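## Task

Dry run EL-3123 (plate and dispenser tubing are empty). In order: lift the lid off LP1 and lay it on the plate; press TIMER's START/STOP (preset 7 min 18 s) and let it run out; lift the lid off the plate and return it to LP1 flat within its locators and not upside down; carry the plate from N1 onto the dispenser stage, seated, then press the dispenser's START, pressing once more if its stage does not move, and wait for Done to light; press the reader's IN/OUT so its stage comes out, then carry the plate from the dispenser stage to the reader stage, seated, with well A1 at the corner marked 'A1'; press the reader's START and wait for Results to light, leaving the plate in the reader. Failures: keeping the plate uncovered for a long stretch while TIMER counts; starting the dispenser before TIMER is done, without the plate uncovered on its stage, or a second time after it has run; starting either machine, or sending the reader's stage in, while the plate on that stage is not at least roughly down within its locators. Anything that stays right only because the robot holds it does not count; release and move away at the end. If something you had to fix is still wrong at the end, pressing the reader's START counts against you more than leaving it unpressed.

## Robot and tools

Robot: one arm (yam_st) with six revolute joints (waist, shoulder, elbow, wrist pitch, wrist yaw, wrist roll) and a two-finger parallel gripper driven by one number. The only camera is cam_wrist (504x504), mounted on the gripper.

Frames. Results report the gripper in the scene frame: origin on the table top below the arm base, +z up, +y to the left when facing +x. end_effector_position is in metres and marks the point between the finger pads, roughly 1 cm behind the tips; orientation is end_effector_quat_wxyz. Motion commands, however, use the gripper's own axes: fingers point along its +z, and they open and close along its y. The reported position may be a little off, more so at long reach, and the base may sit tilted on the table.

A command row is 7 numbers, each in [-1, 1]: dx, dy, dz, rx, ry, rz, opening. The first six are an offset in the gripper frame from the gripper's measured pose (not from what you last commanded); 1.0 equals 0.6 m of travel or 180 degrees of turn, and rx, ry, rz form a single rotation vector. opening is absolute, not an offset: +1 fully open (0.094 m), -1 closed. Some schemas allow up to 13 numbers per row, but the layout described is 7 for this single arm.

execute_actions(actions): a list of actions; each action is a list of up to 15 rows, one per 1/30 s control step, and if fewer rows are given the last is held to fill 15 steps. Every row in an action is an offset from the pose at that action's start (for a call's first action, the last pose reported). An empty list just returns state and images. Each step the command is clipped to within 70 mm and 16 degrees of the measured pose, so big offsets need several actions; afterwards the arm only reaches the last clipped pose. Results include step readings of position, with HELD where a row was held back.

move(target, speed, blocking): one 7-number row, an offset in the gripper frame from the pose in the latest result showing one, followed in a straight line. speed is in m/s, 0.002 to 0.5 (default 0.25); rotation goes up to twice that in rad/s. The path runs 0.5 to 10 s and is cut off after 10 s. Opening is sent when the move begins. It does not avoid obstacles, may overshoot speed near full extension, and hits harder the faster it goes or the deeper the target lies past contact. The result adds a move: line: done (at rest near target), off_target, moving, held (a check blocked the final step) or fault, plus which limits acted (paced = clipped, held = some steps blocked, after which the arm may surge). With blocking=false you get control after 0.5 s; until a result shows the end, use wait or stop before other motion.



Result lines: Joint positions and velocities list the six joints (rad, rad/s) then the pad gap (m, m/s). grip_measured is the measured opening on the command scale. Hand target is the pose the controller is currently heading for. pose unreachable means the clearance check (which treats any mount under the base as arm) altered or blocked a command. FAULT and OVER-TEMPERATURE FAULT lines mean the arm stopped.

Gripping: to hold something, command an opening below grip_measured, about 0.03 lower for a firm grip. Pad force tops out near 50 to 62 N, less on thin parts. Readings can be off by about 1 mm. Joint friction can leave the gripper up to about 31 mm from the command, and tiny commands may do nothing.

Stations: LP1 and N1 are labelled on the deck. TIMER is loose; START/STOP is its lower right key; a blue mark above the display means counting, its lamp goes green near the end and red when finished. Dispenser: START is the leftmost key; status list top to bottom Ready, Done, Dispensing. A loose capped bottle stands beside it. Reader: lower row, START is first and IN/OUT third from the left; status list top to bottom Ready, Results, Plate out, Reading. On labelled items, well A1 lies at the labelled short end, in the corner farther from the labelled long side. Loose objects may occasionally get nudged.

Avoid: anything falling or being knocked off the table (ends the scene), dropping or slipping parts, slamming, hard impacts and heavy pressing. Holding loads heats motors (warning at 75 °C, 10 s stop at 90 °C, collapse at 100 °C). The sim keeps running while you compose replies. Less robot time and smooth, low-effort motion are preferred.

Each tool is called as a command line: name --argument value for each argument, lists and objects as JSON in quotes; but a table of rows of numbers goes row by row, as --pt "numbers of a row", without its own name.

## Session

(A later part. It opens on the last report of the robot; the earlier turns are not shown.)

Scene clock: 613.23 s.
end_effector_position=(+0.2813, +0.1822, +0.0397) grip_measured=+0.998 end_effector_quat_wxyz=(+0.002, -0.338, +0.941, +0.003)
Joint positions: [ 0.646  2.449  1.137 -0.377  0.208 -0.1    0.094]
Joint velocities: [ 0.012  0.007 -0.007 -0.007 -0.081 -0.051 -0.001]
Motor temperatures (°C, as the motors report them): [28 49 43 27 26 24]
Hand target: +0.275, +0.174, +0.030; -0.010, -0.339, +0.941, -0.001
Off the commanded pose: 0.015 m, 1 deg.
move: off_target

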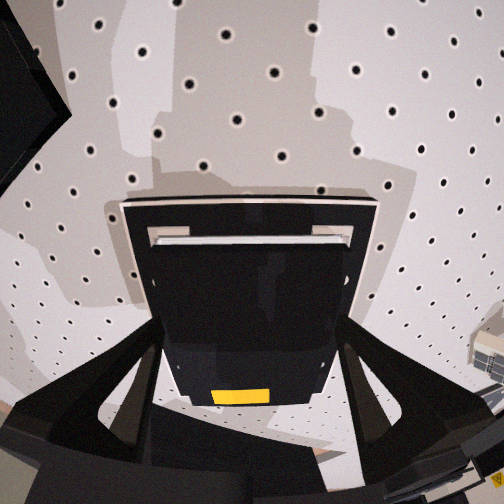

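move --target '[0.014,0,0.012,0,0.012,0,1]' --speed 0.02

move --target '[0,0,0,0,0,0,0.74]' --speed 0.02

Scene clock: 618.23 s.
end_effector_position=(+0.2799, +0.1812, +0.0397) grip_measured=+0.998 end_effector_quat_wxyz=(-0.001, -0.339, +0.941, +0.002)
Joint positions: [ 0.646  2.449  1.137 -0.384  0.208 -0.101  0.094]
Joint velocities: [ 0.017 -0.012 -0.017  0.007  0.007  0.007  0.001]
Motor temperatures (°C, as the motors report them): [28 49 42 27 26 24]
Hand target: +0.275, +0.177, +0.033; -0.015, -0.338, +0.941, -0.003
Off the commanded pose: 0.010 m, 2 deg.
move: done

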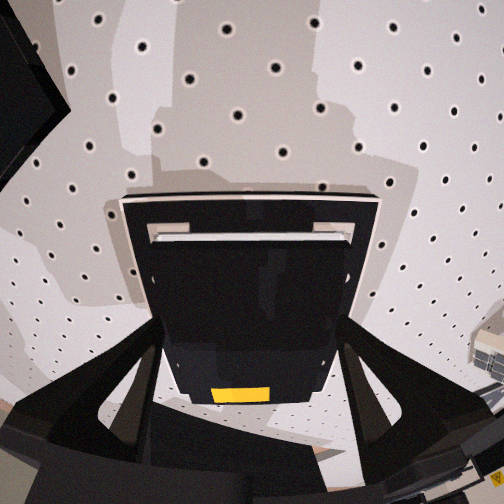

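Scene clock: 618.73 s.
end_effector_position=(+0.2800, +0.1811, +0.0397) grip_measured=+0.773 end_effector_quat_wxyz=(-0.001, -0.339, +0.941, +0.002)
Joint positions: [ 0.646  2.449  1.137 -0.384  0.21  -0.101  0.083]
Joint velocities: [ 0.012  0.007 -0.012  0.051 -0.037 -0.051 -0.001]
Motor temperatures (°C, as the motors report them): [28 49 42 27 26 24]
Hand target: +0.280, +0.181, +0.040; -0.001, -0.339, +0.941, +0.002
Off the commanded pose: 0.000 m, 0 deg.
move: done

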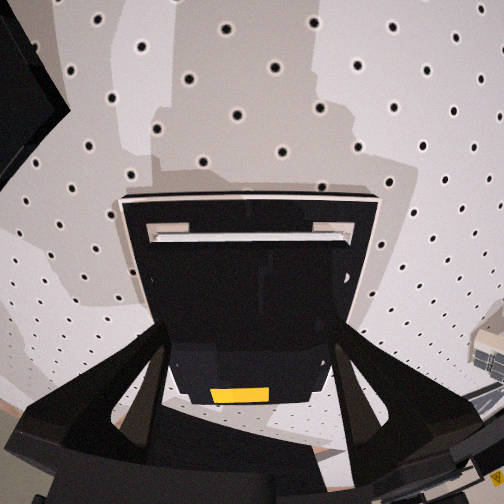

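move --target '[0,0.004,-0.06,0,-0.004,0,0.74]' --speed 0.03

move --target '[0,0,-0.2,0,0,0,0.74]' --speed 0.12

Scene clock: 624.47 s.
end_effector_position=(+0.2837, +0.1819, +0.0696) grip_measured=+0.773 end_effector_quat_wxyz=(+0.007, -0.337, +0.942, +0.003)
Joint positions: [ 0.662  2.359  1.137 -0.46   0.21  -0.084  0.083]
Joint velocities: [-0.002  0.002  0.022 -0.022 -0.066 -0.051  0.001]
Motor temperatures (°C, as the motors report them): [28 50 42 27 26 24]
Hand target: +0.278, +0.183, +0.075; +0.005, -0.339, +0.941, +0.003
Off the commanded pose: 0.008 m, 0 deg.
move: done

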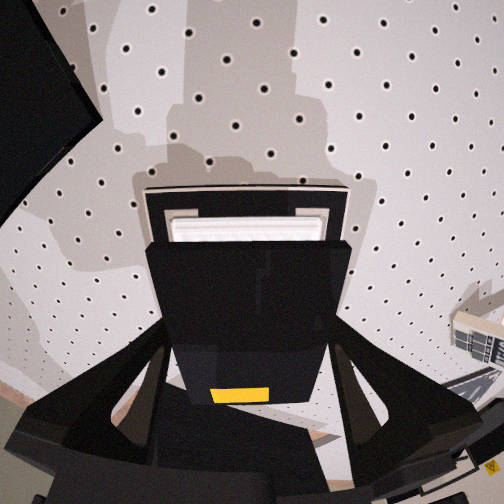

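Scene clock: 626.07 s.
end_effector_position=(+0.2786, +0.1754, +0.1792) grip_measured=+0.773 end_effector_quat_wxyz=(-0.002, -0.337, +0.941, -0.004)
Joint positions: [ 0.725  2.1    1.248 -0.865  0.21  -0.016  0.083]
Joint velocities: [ 0.007 -0.002 -0.017 -0.066 -0.037  0.022 -0.   ]
Motor temperatures (°C, as the motors report them): [28 51 42 27 26 24]
Hand target: +0.280, +0.181, +0.188; +0.007, -0.336, +0.942, +0.002
Off the commanded pose: 0.012 m, 1 deg.
move: off_target

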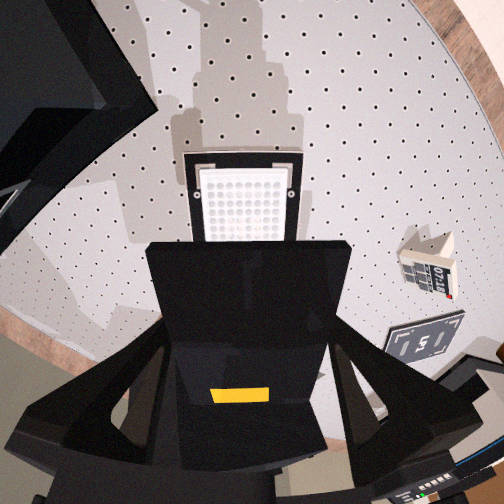

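move --target '[0.417,-0.563,0,0,0,0.463,0.74]' --speed 0.15

move --target '[0,0,0.18,0,0,0,0.74]' --speed 0.08

Scene clock: 639.47 s.
end_effector_position=(+0.3010, -0.2325, +0.1836) grip_measured=+0.773 end_effector_quat_wxyz=(+0.010, +0.367, +0.930, +0.013)
Joint positions: [-0.495  1.846  1.34  -0.903  0.171  0.17   0.083]
Joint velocities: [ 0.002 -0.022  0.007  0.066  0.066  0.022 -0.   ]
Motor temperatures (°C, as the motors report them): [28 52 43 27 26 24]
Hand target: +0.301, -0.234, +0.180; +0.003, +0.375, +0.927, +0.018
Off the commanded pose: 0.012 m, 2 deg.
move: off_target

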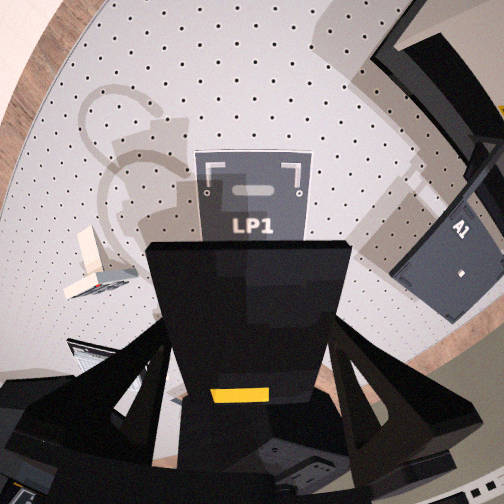

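Scene clock: 641.33 s.
end_effector_position=(+0.3115, -0.2352, +0.0859) grip_measured=+0.773 end_effector_quat_wxyz=(+0.020, +0.368, +0.930, +0.008)
Joint positions: [-0.537  2.061  1.231 -0.551  0.167  0.125  0.083]
Joint velocities: [-0.007  0.002 -0.007  0.066  0.066 -0.125 -0.   ]
Motor temperatures (°C, as the motors report them): [28 52 42 27 26 24]
Hand target: +0.305, -0.233, +0.077; +0.011, +0.367, +0.930, +0.014
Off the commanded pose: 0.013 m, 1 deg.
move: off_target

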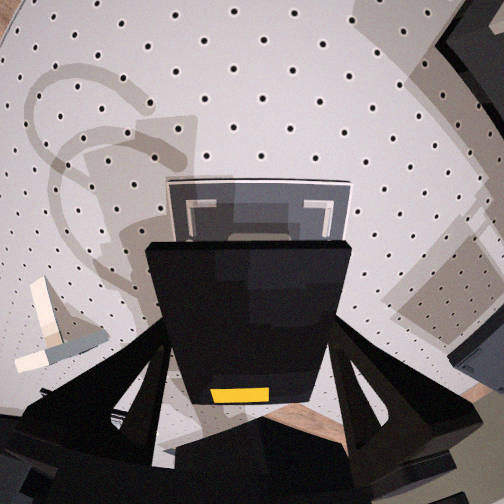

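move --target '[0.015,-0.016,0.072,0.008,0.018,0,0.74]' --speed 0.04

Scene clock: 646.53 s.
end_effector_position=(+0.2982, -0.2282, +0.0468) grip_measured=+0.773 end_effector_quat_wxyz=(-0.015, +0.366, +0.931, +0.013)
Joint positions: [-0.559  2.172  1.231 -0.508  0.172  0.112  0.083]
Joint velocities: [ 0.002 -0.007  0.002 -0.051 -0.007  0.037 -0.   ]
Motor temperatures (°C, as the motors report them): [28 52 42 27 26 24]
Hand target: +0.300, -0.237, +0.043; -0.010, +0.368, +0.930, +0.007
Off the commanded pose: 0.009 m, 1 deg.
move: done

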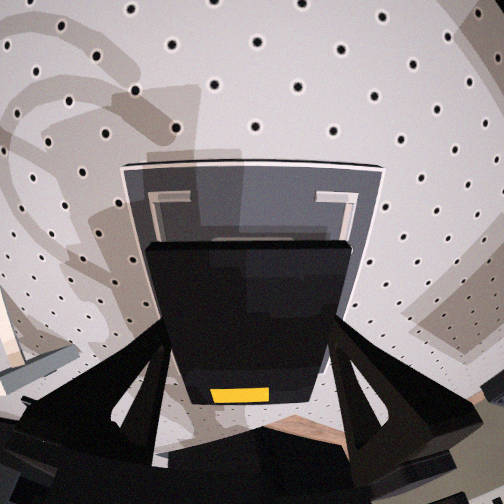

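move --target '[-0.026,-0.013,0,0,-0.02,0,0.74]' --speed 0.02

Scene clock: 651.43 s.
end_effector_position=(+0.3065, -0.2389, +0.0460) grip_measured=+0.773 end_effector_quat_wxyz=(+0.011, +0.364, +0.931, +0.006)
Joint positions: [-0.568  2.172  1.231 -0.453  0.172  0.089  0.083]
Joint velocities: [-0.007 -0.002 -0.012  0.037 -0.037  0.037 -0.   ]
Motor temperatures (°C, as the motors report them): [28 52 42 27 26 24]
Hand target: +0.305, -0.244, +0.046; +0.015, +0.365, +0.931, +0.002
Off the commanded pose: 0.006 m, 1 deg.
move: done

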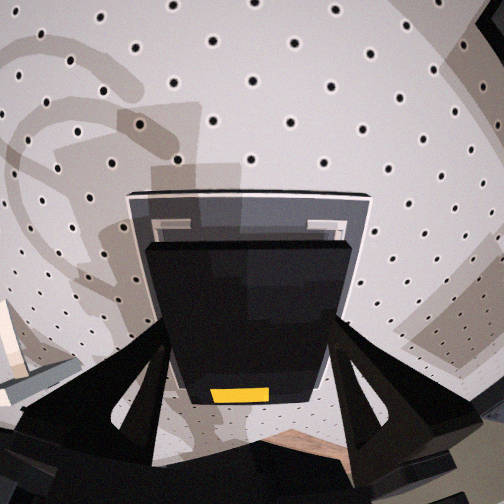

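move --target '[0.011,-0.007,0.033,0,0.007,0.005,0.74]' --speed 0.02

zoom_image --camera "cam_wrist" --region '[100, 180, 400, 410]'

Scene clock: 658.03 s.
end_effector_position=(+0.3045, -0.2387, +0.0348) grip_measured=+0.773 end_effector_quat_wxyz=(+0.007, +0.366, +0.930, +0.006)
Joint positions: [-0.576  2.203  1.231 -0.428  0.172  0.088  0.083]
Joint velocities: [ 0.007  0.007 -0.007  0.022 -0.051 -0.081  0.   ]
Motor temperatures (°C, as the motors report them): [28 53 42 27 26 24]
Hand target: +0.299, -0.238, +0.026; +0.000, +0.371, +0.929, +0.010
Off the commanded pose: 0.010 m, 1 deg.
move: done

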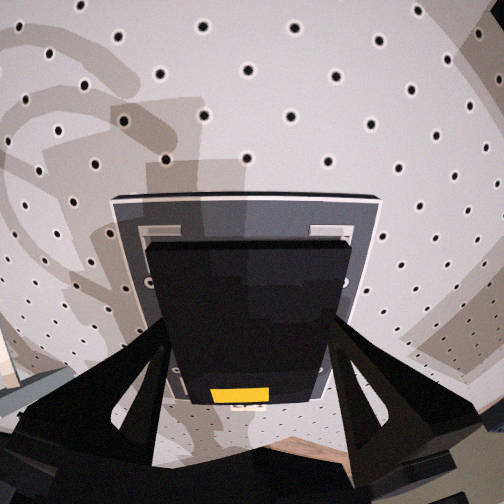

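Region (100, 180, 400, 410) of cam_wrist's 504x504 image, scaled by 1.680, with more detail than that image has; it fills the top 386 rows of this view, and the rest is white.

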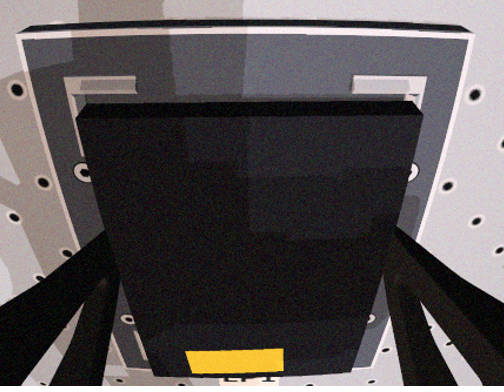

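move --target '[0,0.006,0,-0.0064,0,0,0.74]' --speed 0.02

move --target '[0.007,0.003,0.024,0,0.006,0,0.74]' --speed 0.015

zoom_image --camera "cam_wrist" --region '[100, 180, 400, 410]'

Scene clock: 663.43 s.
end_effector_position=(+0.3058, -0.2372, +0.0349) grip_measured=+0.773 end_effector_quat_wxyz=(+0.009, +0.366, +0.930, +0.011)
Joint positions: [-0.576  2.203  1.231 -0.427  0.161  0.088  0.083]
Joint velocities: [-0.017 -0.022 -0.012  0.037  0.051 -0.007  0.002]
Motor temperatures (°C, as the motors report them): [28 54 41 27 26 24]
Hand target: +0.307, -0.236, +0.035; +0.011, +0.366, +0.930, +0.015
Off the commanded pose: 0.002 m, 0 deg.
move: done

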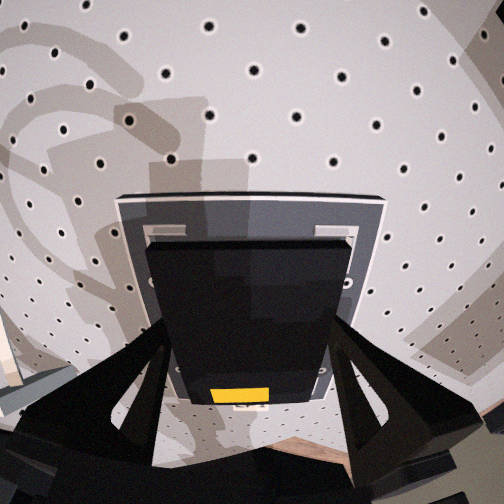

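Scene clock: 664.67 s.
end_effector_position=(+0.3054, -0.2362, +0.0316) grip_measured=+0.773 end_effector_quat_wxyz=(+0.007, +0.366, +0.931, +0.011)
Joint positions: [-0.576  2.212  1.231 -0.421  0.161  0.088  0.083]
Joint velocities: [ 0.007  0.017  0.012  0.007 -0.007 -0.066 -0.001]
Motor temperatures (°C, as the motors report them): [28 54 41 27 26 24]
Hand target: +0.304, -0.233, +0.021; +0.000, +0.366, +0.930, +0.015
Off the commanded pose: 0.012 m, 1 deg.
move: off_target

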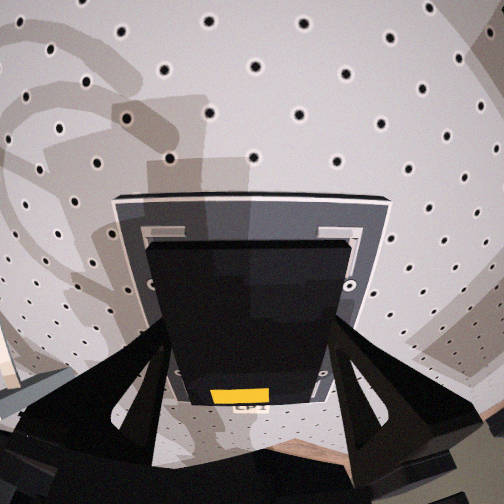

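Region (100, 180, 400, 410) of cam_wrist's 504x504 image, scaled by 1.680, with more detail than that image has; it fills the top 386 rows of this view, and the rest is white.

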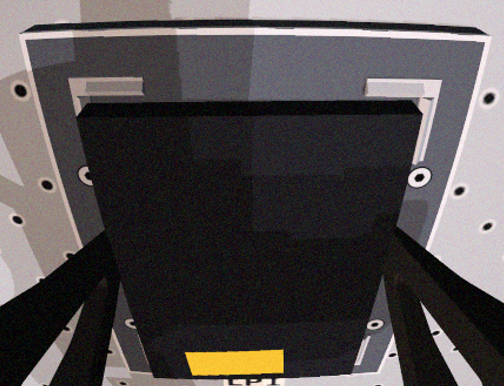

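move --target '[0,0,0,0,0,0,1]' --speed 0.02

move --target '[0.03,0,-0.17,0,0,0,1]' --speed 0.06

zoom_image --camera "cam_wrist" --region '[140, 110, 360, 330]'

Scene clock: 669.67 s.
end_effector_position=(+0.3053, -0.2362, +0.0316) grip_measured=+0.998 end_effector_quat_wxyz=(+0.007, +0.366, +0.931, +0.011)
Joint positions: [-0.576  2.212  1.231 -0.421  0.161  0.088  0.094]
Joint velocities: [ 0.002  0.002  0.007  0.022 -0.007  0.066  0.001]
Motor temperatures (°C, as the motors report them): [28 53 41 27 26 24]
Hand target: +0.305, -0.236, +0.032; +0.007, +0.366, +0.931, +0.011
Off the commanded pose: 0.000 m, 0 deg.
move: done

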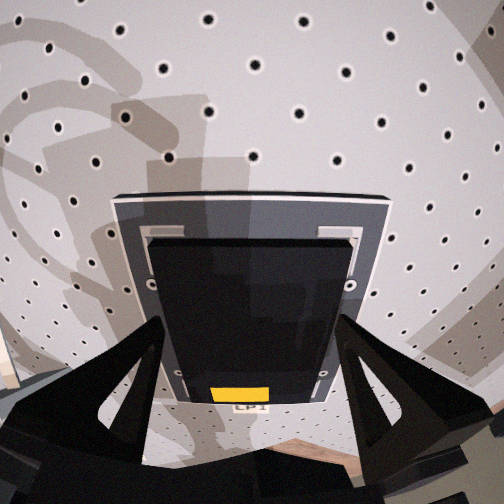

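Scene clock: 671.83 s.
end_effector_position=(+0.2925, -0.2293, +0.1281) grip_measured=+0.998 end_effector_quat_wxyz=(+0.011, +0.368, +0.930, +0.012)
Joint positions: [-0.532  1.917  1.202 -0.687  0.166  0.135  0.094]
Joint velocities: [0.007 0.002 0.012 0.007 0.081 0.022 0.   ]
Motor temperatures (°C, as the motors report them): [28 54 41 27 26 24]
Hand target: +0.289, -0.223, +0.132; +0.007, +0.366, +0.931, +0.011
Off the commanded pose: 0.007 m, 0 deg.
move: done

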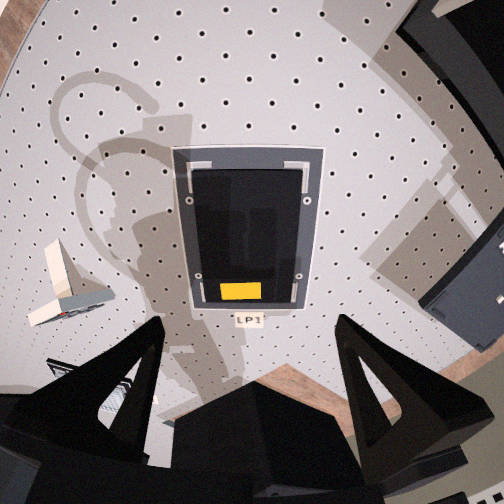

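Region (140, 110, 360, 330) of cam_wrist's 504x504 image, scaled by 2.291, with more detail than that image has.

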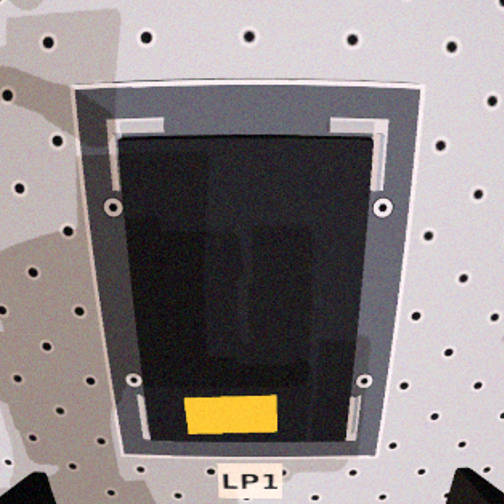

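move --target '[0.5,0.49,-0.05,0,0,-0.465,1]' --speed 0.2

Scene clock: 679.47 s.
end_effector_position=(+0.2741, +0.1755, +0.1521) grip_measured=+0.998 end_effector_quat_wxyz=(+0.008, -0.336, +0.942, -0.013)
Joint positions: [ 0.729  2.133  1.168 -0.741  0.233 -0.013  0.094]
Joint velocities: [ 0.012  0.022  0.002 -0.037 -0.007 -0.051 -0.   ]
Motor temperatures (°C, as the motors report them): [28 54 41 27 26 24]
Hand target: +0.273, +0.179, +0.150; +0.000, -0.346, +0.938, -0.013
Off the commanded pose: 0.019 m, 2 deg.
move: off_target

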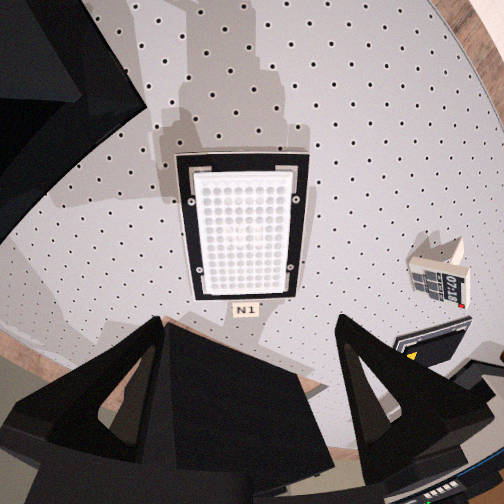

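move --target '[0.012,0.004,0.15,-0.012,0.008,-0.003,1]' --speed 0.07

move --target '[0.018,0,0.06,0,0.007,0,1]' --speed 0.03

Scene clock: 685.60 s.
end_effector_position=(+0.2772, +0.1767, +0.0723) grip_measured=+0.998 end_effector_quat_wxyz=(+0.003, -0.340, +0.941, +0.000)
Joint positions: [ 0.663  2.337  1.109 -0.466  0.212 -0.087  0.094]
Joint velocities: [ 0.007  0.007 -0.007 -0.007  0.007  0.051  0.   ]
Motor temperatures (°C, as the motors report them): [28 53 41 27 26 24]
Hand target: +0.271, +0.171, +0.063; -0.010, -0.341, +0.940, +0.002
Off the commanded pose: 0.014 m, 1 deg.
move: off_target

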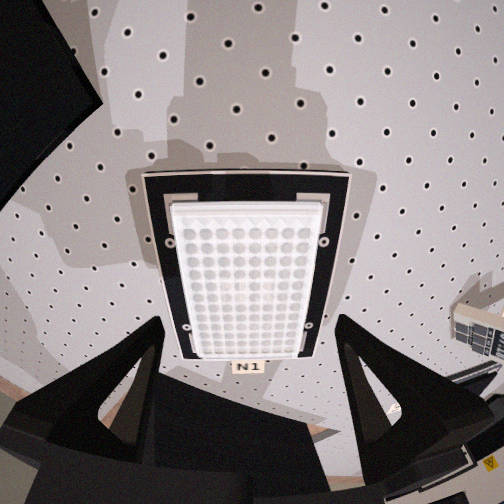

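Scene clock: 687.20 s.
end_effector_position=(+0.2763, +0.1780, +0.0464) grip_measured=+0.998 end_effector_quat_wxyz=(+0.005, -0.339, +0.941, +0.002)
Joint positions: [ 0.651  2.412  1.099 -0.374  0.212 -0.098  0.094]
Joint velocities: [-0.022 -0.007  0.012 -0.037 -0.051 -0.081  0.001]
Motor temperatures (°C, as the motors report them): [28 53 41 27 26 24]
Hand target: +0.270, +0.170, +0.037; -0.008, -0.339, +0.941, -0.003
Off the commanded pose: 0.015 m, 2 deg.
move: off_target

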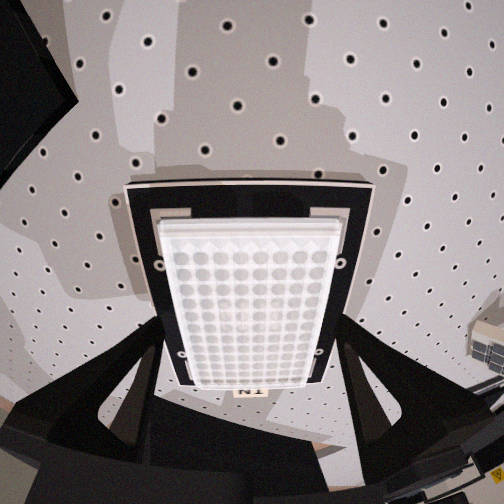

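Target grip z ≈ 0.033.

move --target '[0.01,-0.006,0.035,0,0.008,0,1]' --speed 0.02

move --target '[0,0,0,0,0,0,0.685]' --speed 0.02

Scene clock: 692.77 s.
end_effector_position=(+0.2720, +0.1744, +0.0322) grip_measured=+0.998 end_effector_quat_wxyz=(-0.006, -0.340, +0.940, -0.000)
Joint positions: [ 0.639  2.455  1.099 -0.35   0.212 -0.108  0.094]
Joint velocities: [ 0.007  0.017  0.002 -0.007 -0.022 -0.037 -0.001]
Motor temperatures (°C, as the motors report them): [28 53 41 27 26 24]
Hand target: +0.274, +0.172, +0.026; -0.007, -0.339, +0.941, -0.002
Off the commanded pose: 0.008 m, 0 deg.
move: done

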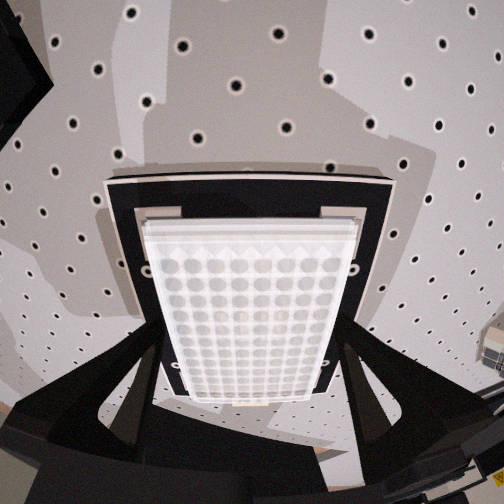

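Scene clock: 693.27 s.
end_effector_position=(+0.2723, +0.1740, +0.0322) grip_measured=+0.748 end_effector_quat_wxyz=(-0.005, -0.340, +0.940, -0.002)
Joint positions: [ 0.639  2.455  1.099 -0.35   0.215 -0.108  0.082]
Joint velocities: [-0.022 -0.002 -0.007  0.095 -0.037  0.081  0.001]
Motor temperatures (°C, as the motors report them): [28 53 41 27 26 24]
Hand target: +0.272, +0.174, +0.032; -0.006, -0.340, +0.940, -0.000
Off the commanded pose: 0.000 m, 0 deg.
move: done

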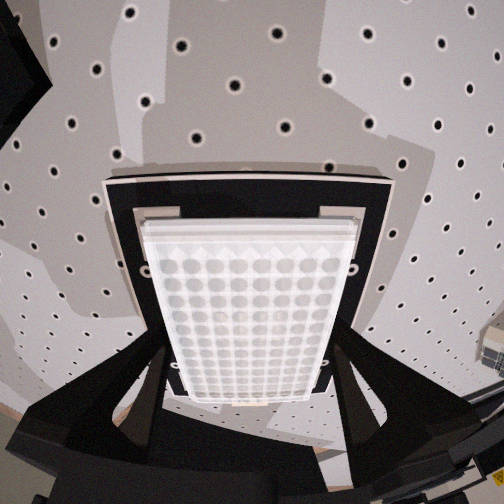

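execute_actions --actions '[]'

Scene clock: 716.47 s.
end_effector_position=(+0.2723, +0.1740, +0.0322) grip_measured=+0.748 end_effector_quat_wxyz=(-0.005, -0.340, +0.940, -0.002)
Joint positions: [ 0.639  2.455  1.099 -0.35   0.215 -0.108  0.082]
Joint velocities: [ 0.007  0.012 -0.002  0.022  0.022  0.11  -0.001]
Motor temperatures (°C, as the motors report them): [28 55 40 27 26 24]
Hand target: +0.272, +0.174, +0.032; -0.006, -0.340, +0.940, -0.000
Off the commanded pose: 0.000 m, 0 deg.

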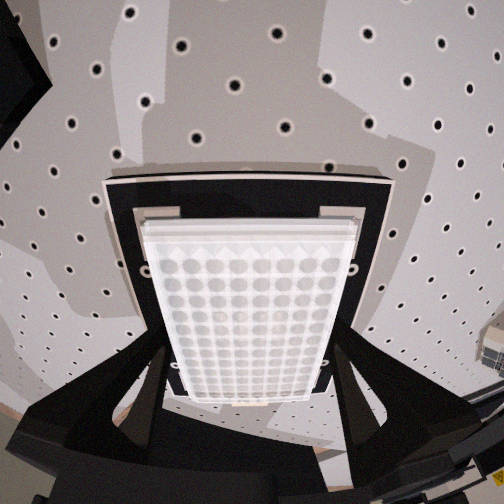

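move --target '[0,0,-0.1,0,0,0,0.71]' --speed 0.05

move --target '[0,0,-0.28,0,0,0,0.71]' --speed 0.15

Scene clock: 720.87 s.
end_effector_position=(+0.2683, +0.1684, +0.0822) grip_measured=+0.748 end_effector_quat_wxyz=(-0.015, -0.340, +0.940, -0.006)
Joint positions: [ 0.666  2.301  1.099 -0.531  0.215 -0.076  0.082]
Joint velocities: [ 0.007  0.012  0.007  0.007  0.007 -0.066  0.   ]
Motor temperatures (°C, as the motors report them): [28 55 40 27 26 24]
Hand target: +0.271, +0.174, +0.091; -0.006, -0.340, +0.941, -0.002
Off the commanded pose: 0.013 m, 1 deg.
move: off_target

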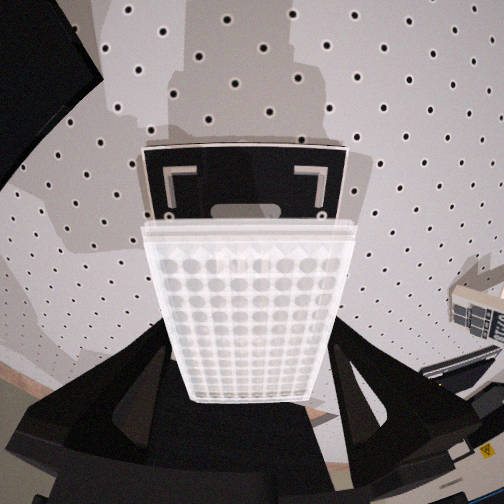

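Scene clock: 722.63 s.
end_effector_position=(+0.2695, +0.1681, +0.2398) grip_measured=+0.748 end_effector_quat_wxyz=(-0.023, -0.340, +0.940, -0.014)
Joint positions: [ 0.762  2.024  1.393 -1.142  0.207  0.024  0.082]
Joint velocities: [-0.002 -0.007 -0.007 -0.007  0.081  0.022 -0.   ]
Motor temperatures (°C, as the motors report them): [28 55 40 27 26 24]
Hand target: +0.269, +0.172, +0.249; -0.016, -0.340, +0.940, -0.008
Off the commanded pose: 0.011 m, 1 deg.
move: off_target

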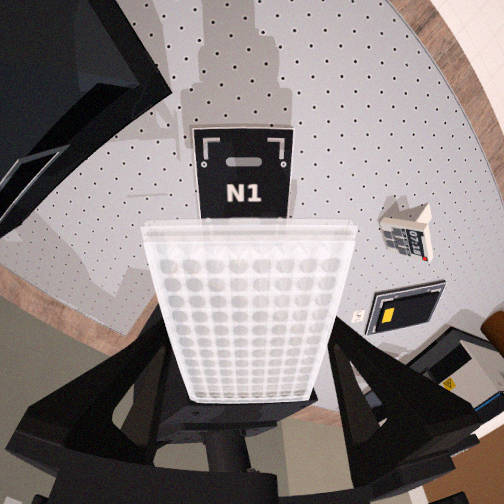

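move --target '[0.373,-0.448,-0.03,0,0,0.1,0.71]' --speed 0.2

Scene clock: 729.70 s.
end_effector_position=(+0.2696, -0.1717, +0.2697) grip_measured=+0.748 end_effector_quat_wxyz=(-0.008, -0.186, +0.983, -0.006)
Joint positions: [-0.29   1.598  1.324 -1.202  0.245 -0.742  0.082]
Joint velocities: [-0.002 -0.022 -0.017 -0.007 -0.066 -0.007  0.   ]
Motor temperatures (°C, as the motors report them): [28 55 41 27 26 24]
Hand target: +0.271, -0.173, +0.269; -0.011, -0.190, +0.982, -0.001
Off the commanded pose: 0.009 m, 2 deg.
move: done

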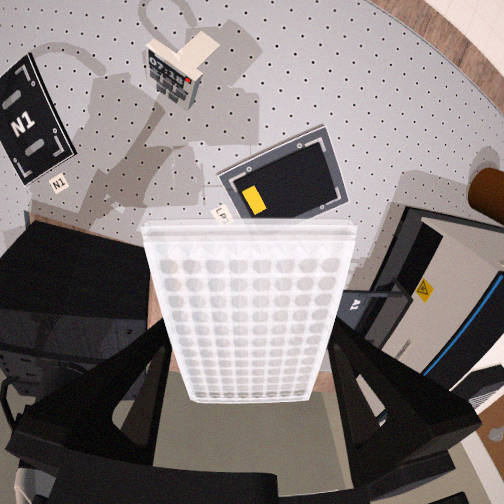

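move --target '[0.33,-0.11,0.08,0,0,0,0.71]' --speed 0.15

Scene clock: 744.13 s.
end_effector_position=(+0.1138, -0.3016, +0.2296) grip_measured=+0.748 end_effector_quat_wxyz=(+0.004, -0.181, +0.983, -0.006)
Joint positions: [-1.073  1.464  1.152 -1.015  0.084 -1.518  0.082]
Joint velocities: [ 0.022  0.012 -0.022  0.037 -0.022 -0.037  0.   ]
Motor temperatures (°C, as the motors report them): [28 53 42 27 26 24]
Hand target: +0.113, -0.304, +0.226; +0.006, -0.183, +0.983, -0.004
Off the commanded pose: 0.008 m, 1 deg.
move: done

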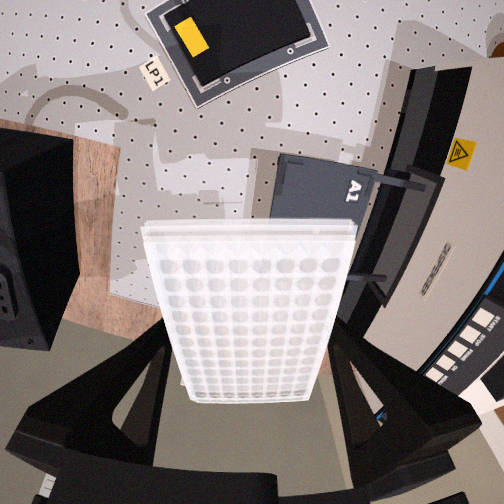

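move --target '[0.0,-0.125,0.05,0,0,0.045,0.71]' --speed 0.1

Scene clock: 750.13 s.
end_effector_position=(+0.1419, -0.3664, +0.2039) grip_measured=+0.748 end_effector_quat_wxyz=(+0.004, -0.124, +0.992, -0.004)
Joint positions: [-1.081  1.752  1.416 -0.994  0.083 -1.409  0.082]
Joint velocities: [ 0.017 -0.002  0.027 -0.051 -0.037 -0.051 -0.001]
Motor temperatures (°C, as the motors report them): [28 52 42 27 26 24]
Hand target: +0.140, -0.373, +0.203; +0.005, -0.112, +0.994, -0.006
Off the commanded pose: 0.007 m, 1 deg.
move: done

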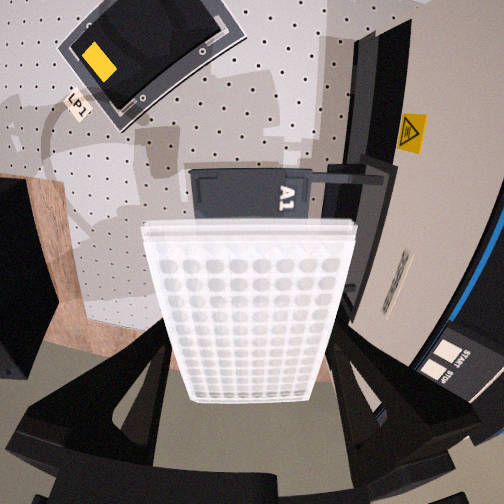

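move --target '[0.025,0,0.1,0,0,0,0.71]' --speed 0.06

Scene clock: 754.77 s.
end_effector_position=(+0.1323, -0.3749, +0.1541) grip_measured=+0.748 end_effector_quat_wxyz=(+0.005, -0.124, +0.992, -0.014)
Joint positions: [-1.127  1.823  1.311 -0.794  0.073 -1.456  0.082]
Joint velocities: [-0.007 -0.012  0.012 -0.007  0.037  0.066  0.001]
Motor temperatures (°C, as the motors report them): [28 52 42 27 26 24]
Hand target: +0.128, -0.371, +0.145; +0.005, -0.123, +0.992, -0.005
Off the commanded pose: 0.012 m, 1 deg.
move: off_target

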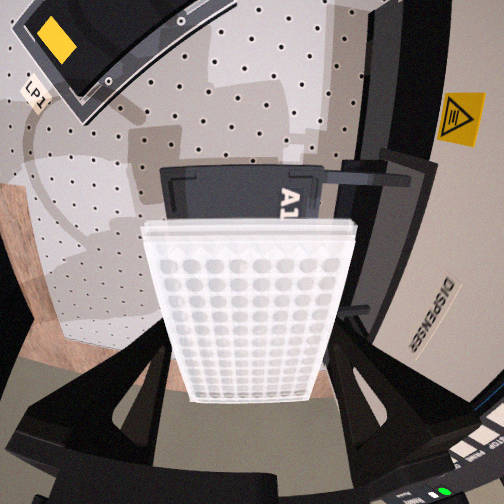

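move --target '[0,0.018,0.05,-0.012,0,0,0.71]' --speed 0.04

Scene clock: 762.90 s.
end_effector_position=(+0.1323, -0.3703, +0.1335) grip_measured=+0.748 end_effector_quat_wxyz=(+0.003, -0.125, +0.992, -0.005)
Joint positions: [-1.127  1.864  1.282 -0.742  0.072 -1.456  0.082]
Joint velocities: [ 0.002 -0.012  0.002 -0.066 -0.022 -0.022 -0.001]
Motor temperatures (°C, as the motors report them): [28 52 42 27 26 24]
Hand target: +0.130, -0.366, +0.124; +0.003, -0.123, +0.992, +0.004
Off the commanded pose: 0.011 m, 1 deg.
move: off_target

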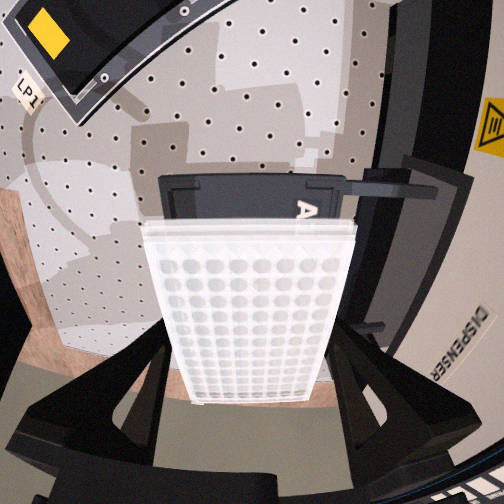

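move --target '[0,0.007,0.04,-0.009,0,0,0.71]' --speed 0.03

zoom_image --camera "cam_wrist" --region '[110,150,390,270]'

Scene clock: 769.07 s.
end_effector_position=(+0.1337, -0.3706, +0.1186) grip_measured=+0.748 end_effector_quat_wxyz=(+0.002, -0.125, +0.992, +0.000)
Joint positions: [-1.127  1.907  1.282 -0.711  0.072 -1.456  0.082]
Joint velocities: [-0.002 -0.027  0.007  0.051 -0.095  0.007 -0.001]
Motor temperatures (°C, as the motors report them): [28 52 42 27 26 24]
Hand target: +0.131, -0.367, +0.110; +0.002, -0.124, +0.992, +0.009
Off the commanded pose: 0.010 m, 1 deg.
move: done

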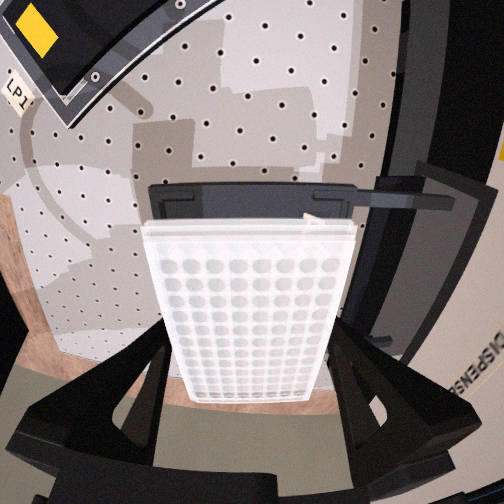

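Region (110, 150, 390, 270) of cam_wrist's 504x504 image, scaled by 1.800, with more detail than that image has; it fills the top 216 rows of this view, and the rest is white.

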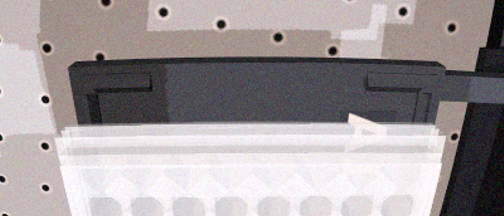

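move --target '[0,0.002,0.03,-0.004,0,0,0.71]' --speed 0.02

zoom_image --camera "cam_wrist" --region '[110,150,390,270]'

Scene clock: 774.53 s.
end_effector_position=(+0.1351, -0.3722, +0.1089) grip_measured=+0.748 end_effector_quat_wxyz=(+0.002, -0.125, +0.992, +0.000)
Joint positions: [-1.127  1.935  1.282 -0.682  0.072 -1.456  0.082]
Joint velocities: [-0.002  0.007 -0.012  0.022 -0.037 -0.037 -0.   ]
Motor temperatures (°C, as the motors report them): [28 52 41 27 26 24]
Hand target: +0.133, -0.370, +0.101; +0.001, -0.125, +0.992, +0.006
Off the commanded pose: 0.009 m, 1 deg.
move: done

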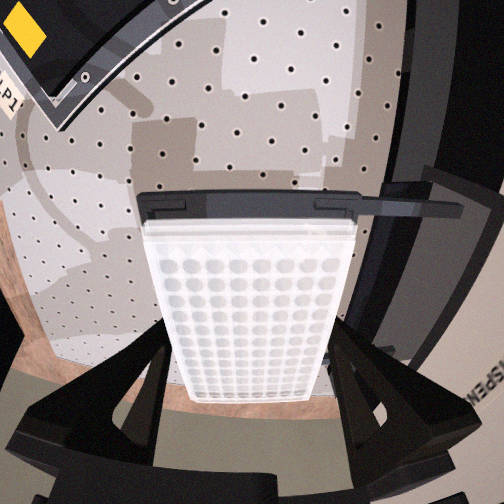

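Region (110, 150, 390, 270) of cam_wrist's 504x504 image, scaled by 1.800, with more detail than that image has; it fills the top 216 rows of this view, and the rest is white.

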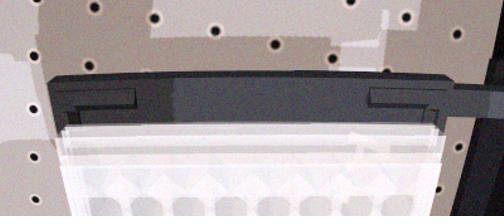

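Centred; about 6 mm to go.

move --target '[0,0.006,0.024,-0.007,0,0,0.71]' --speed 0.015

zoom_image --camera "cam_wrist" --region '[110,150,390,270]'

Scene clock: 779.00 s.
end_effector_position=(+0.1351, -0.3709, +0.1020) grip_measured=+0.748 end_effector_quat_wxyz=(+0.001, -0.125, +0.992, +0.005)
Joint positions: [-1.127  1.955  1.282 -0.673  0.072 -1.456  0.082]
Joint velocities: [ 0.002 -0.007  0.002  0.022 -0.037 -0.022 -0.001]
Motor temperatures (°C, as the motors report them): [28 52 41 27 26 24]
Hand target: +0.134, -0.369, +0.095; +0.001, -0.125, +0.992, +0.011
Off the commanded pose: 0.008 m, 1 deg.
move: done

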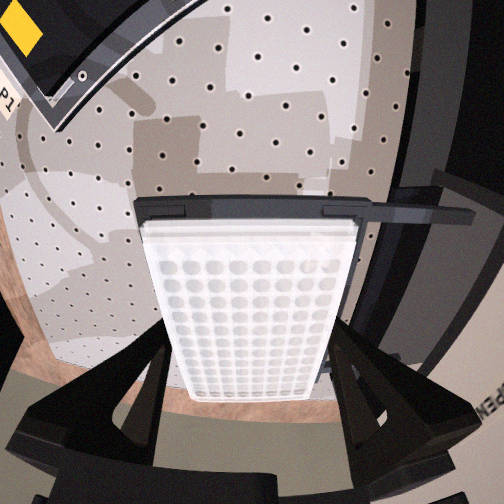

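Region (110, 150, 390, 270) of cam_wrist's 504x504 image, scaled by 1.800, with more detail than that image has; it fills the top 216 rows of this view, and the rest is white.

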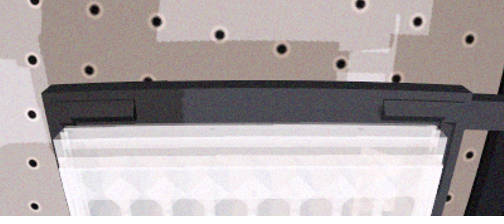

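move --target '[0,-0.008,0,0.006,0,0,0.71]' --speed 0.01

zoom_image --camera "cam_wrist" --region '[110,150,390,270]'

Scene clock: 786.43 s.
end_effector_position=(+0.1357, -0.3723, +0.1020) grip_measured=+0.748 end_effector_quat_wxyz=(+0.002, -0.125, +0.992, +0.002)
Joint positions: [-1.127  1.955  1.282 -0.666  0.072 -1.456  0.082]
Joint velocities: [-0.017  0.022 -0.017  0.007 -0.037  0.037 -0.001]
Motor temperatures (°C, as the motors report them): [28 53 41 27 26 24]
Hand target: +0.136, -0.375, +0.102; +0.002, -0.125, +0.992, -0.004
Off the commanded pose: 0.003 m, 1 deg.
move: done

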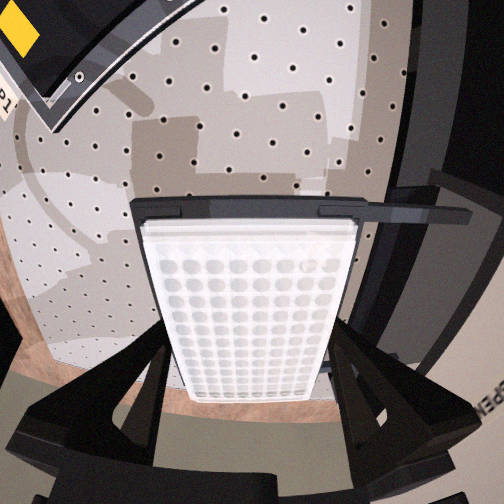

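Region (110, 150, 390, 270) of cam_wrist's 504x504 image, scaled by 1.800, with more detail than that image has; it fills the top 216 rows of this view, and the rest is white.

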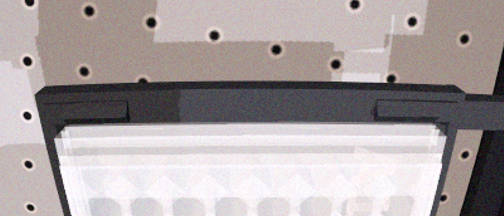

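Centred between the locators. Releasing and lifting.

execute_actions --actions '[[[0,0,0,0,0,0,0.85]],[[0,0,0,0,0,0,1]]]'

move --target '[0.03,-0.005,-0.2,0.012,0,0,1]' --speed 0.08

zoom_image --camera "cam_wrist" --region '[150,130,350,330]'

Scene clock: 793.13 s.
end_effector_position=(+0.1357, -0.3725, +0.1020) grip_measured=+0.998 end_effector_quat_wxyz=(+0.002, -0.125, +0.992, +0.002)
Joint positions: [-1.127  1.955  1.282 -0.666  0.072 -1.456  0.094]
Joint velocities: [ 0.002  0.002 -0.002 -0.022 -0.037 -0.007 -0.001]
Motor temperatures (°C, as the motors report them): [28 54 41 27 26 24]
Hand target: +0.136, -0.372, +0.102; +0.002, -0.125, +0.992, +0.002
Off the commanded pose: 0.000 m, 0 deg.
Step readings (end_effector_position; steps 1 to 15: 1st action; 16 to 30: 2nd action):
0: (+0.1357, -0.3725, +0.1020)
1: (+0.1357, -0.3725, +0.1020)
2: (+0.1357, -0.3725, +0.1020)
4: (+0.1357, -0.3725, +0.1020)
8: (+0.1357, -0.3725, +0.1020)
15: (+0.1357, -0.3725, +0.1020)
16: (+0.1357, -0.3725, +0.1020)
17: (+0.1357, -0.3725, +0.1020)
19: (+0.1357, -0.3725, +0.1020)
23: (+0.1357, -0.3725, +0.1020)
30: end_effector_position above

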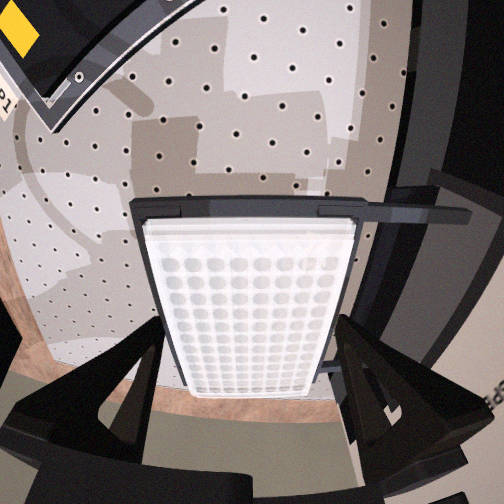

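Scene clock: 795.17 s.
end_effector_position=(+0.1243, -0.3731, +0.2117) grip_measured=+0.998 end_effector_quat_wxyz=(+0.003, -0.127, +0.992, -0.007)
Joint positions: [-1.134  1.733  1.428 -1.015  0.072 -1.469  0.094]
Joint velocities: [-0.022  0.002  0.002 -0.007 -0.007  0.007 -0.   ]
Motor temperatures (°C, as the motors report them): [28 54 41 27 26 24]
Hand target: +0.120, -0.378, +0.221; +0.004, -0.125, +0.992, -0.017
Off the commanded pose: 0.014 m, 1 deg.
move: off_target

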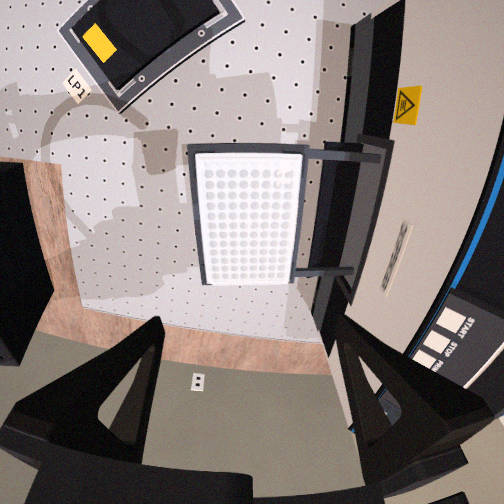

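Region (150, 130, 350, 330) of cam_wrist's 504x504 image, scaled by 2.520, with more detail than that image has.

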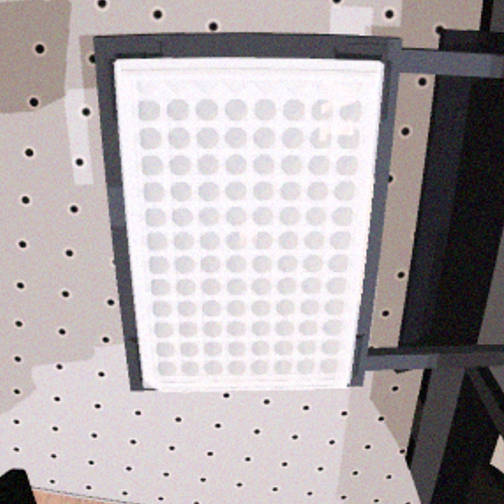

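move --target '[0,0,-0.08,0,0,0.5,-1]' --speed 0.3

move --target '[0,0,0,0,-0.3,0,-1]' --speed 0.2

Scene clock: 803.10 s.
end_effector_position=(+0.1202, -0.3695, +0.2451) grip_measured=-0.997 end_effector_quat_wxyz=(-0.007, +0.610, +0.792, +0.006)
Joint positions: [-1.134  1.716  1.541 -1.178  0.072  0.101  0.   ]
Joint velocities: [-0.022 -0.017 -0.012 -0.022 -0.051  0.007  0.001]
Motor temperatures (°C, as the motors report them): [28 56 42 27 26 24]
Hand target: +0.124, -0.372, +0.259; +0.008, +0.611, +0.792, -0.003
Off the commanded pose: 0.015 m, 2 deg.
move: off_target

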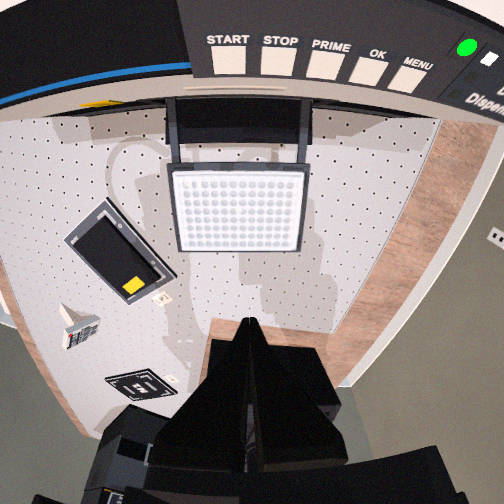

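Scene clock: 806.20 s.
end_effector_position=(+0.1183, -0.3744, +0.2408) grip_measured=-0.997 end_effector_quat_wxyz=(+0.351, +0.547, +0.711, -0.270)
Joint positions: [-1.11   1.168  0.479  0.274  0.146  0.01   0.   ]
Joint velocities: [-0.012  0.007 -0.027  0.037  0.066 -0.007 -0.001]
Motor temperatures (°C, as the motors report them): [28 55 42 28 26 24]
Hand target: +0.121, -0.370, +0.241; +0.353, +0.540, +0.714, -0.273
Off the commanded pose: 0.007 m, 0 deg.
move: done

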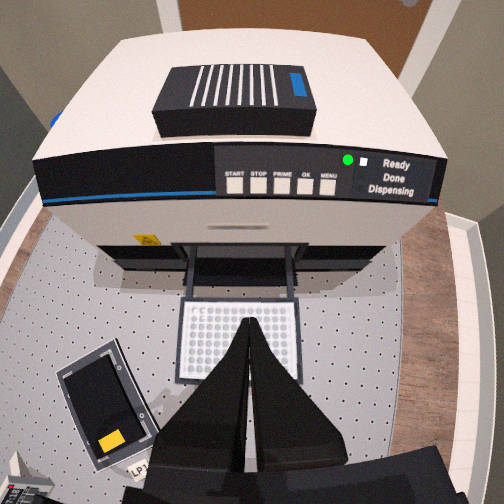

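move --target '[-0.085,0.035,0.08,0,0,0,-1]' --speed 0.08

Scene clock: 810.40 s.
end_effector_position=(+0.1498, -0.4356, +0.2582) grip_measured=-0.997 end_effector_quat_wxyz=(+0.356, +0.544, +0.708, -0.277)
Joint positions: [-1.079  1.391  0.751  0.242  0.179  0.017  0.   ]
Joint velocities: [-0.002  0.027  0.002 -0.081 -0.037 -0.022  0.   ]
Motor temperatures (°C, as the motors report them): [28 54 42 29 26 24]
Hand target: +0.155, -0.436, +0.254; +0.351, +0.546, +0.711, -0.271
Off the commanded pose: 0.009 m, 1 deg.
move: done

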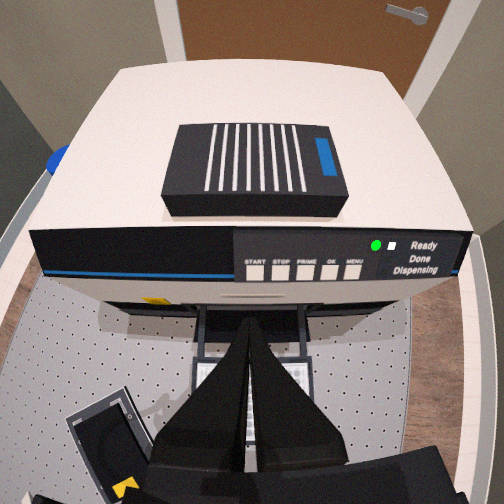

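move --target '[0.01,0,0.075,0,0,0,-1]' --speed 0.04

Scene clock: 815.67 s.
end_effector_position=(+0.1594, -0.4597, +0.2275) grip_measured=-0.997 end_effector_quat_wxyz=(+0.354, +0.546, +0.709, -0.272)
Joint positions: [-1.093  1.565  0.812  0.344  0.161  0.016  0.   ]
Joint velocities: [ 0.002  0.002  0.012 -0.037 -0.11  -0.095  0.   ]
Motor temperatures (°C, as the motors report them): [28 53 43 30 26 24]
Hand target: +0.157, -0.468, +0.228; +0.356, +0.544, +0.707, -0.277
Off the commanded pose: 0.008 m, 1 deg.
move: done

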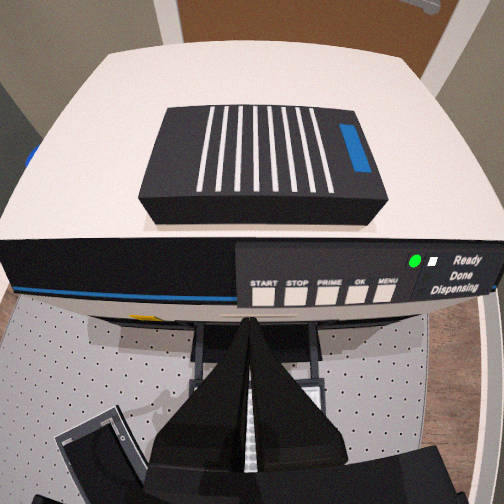

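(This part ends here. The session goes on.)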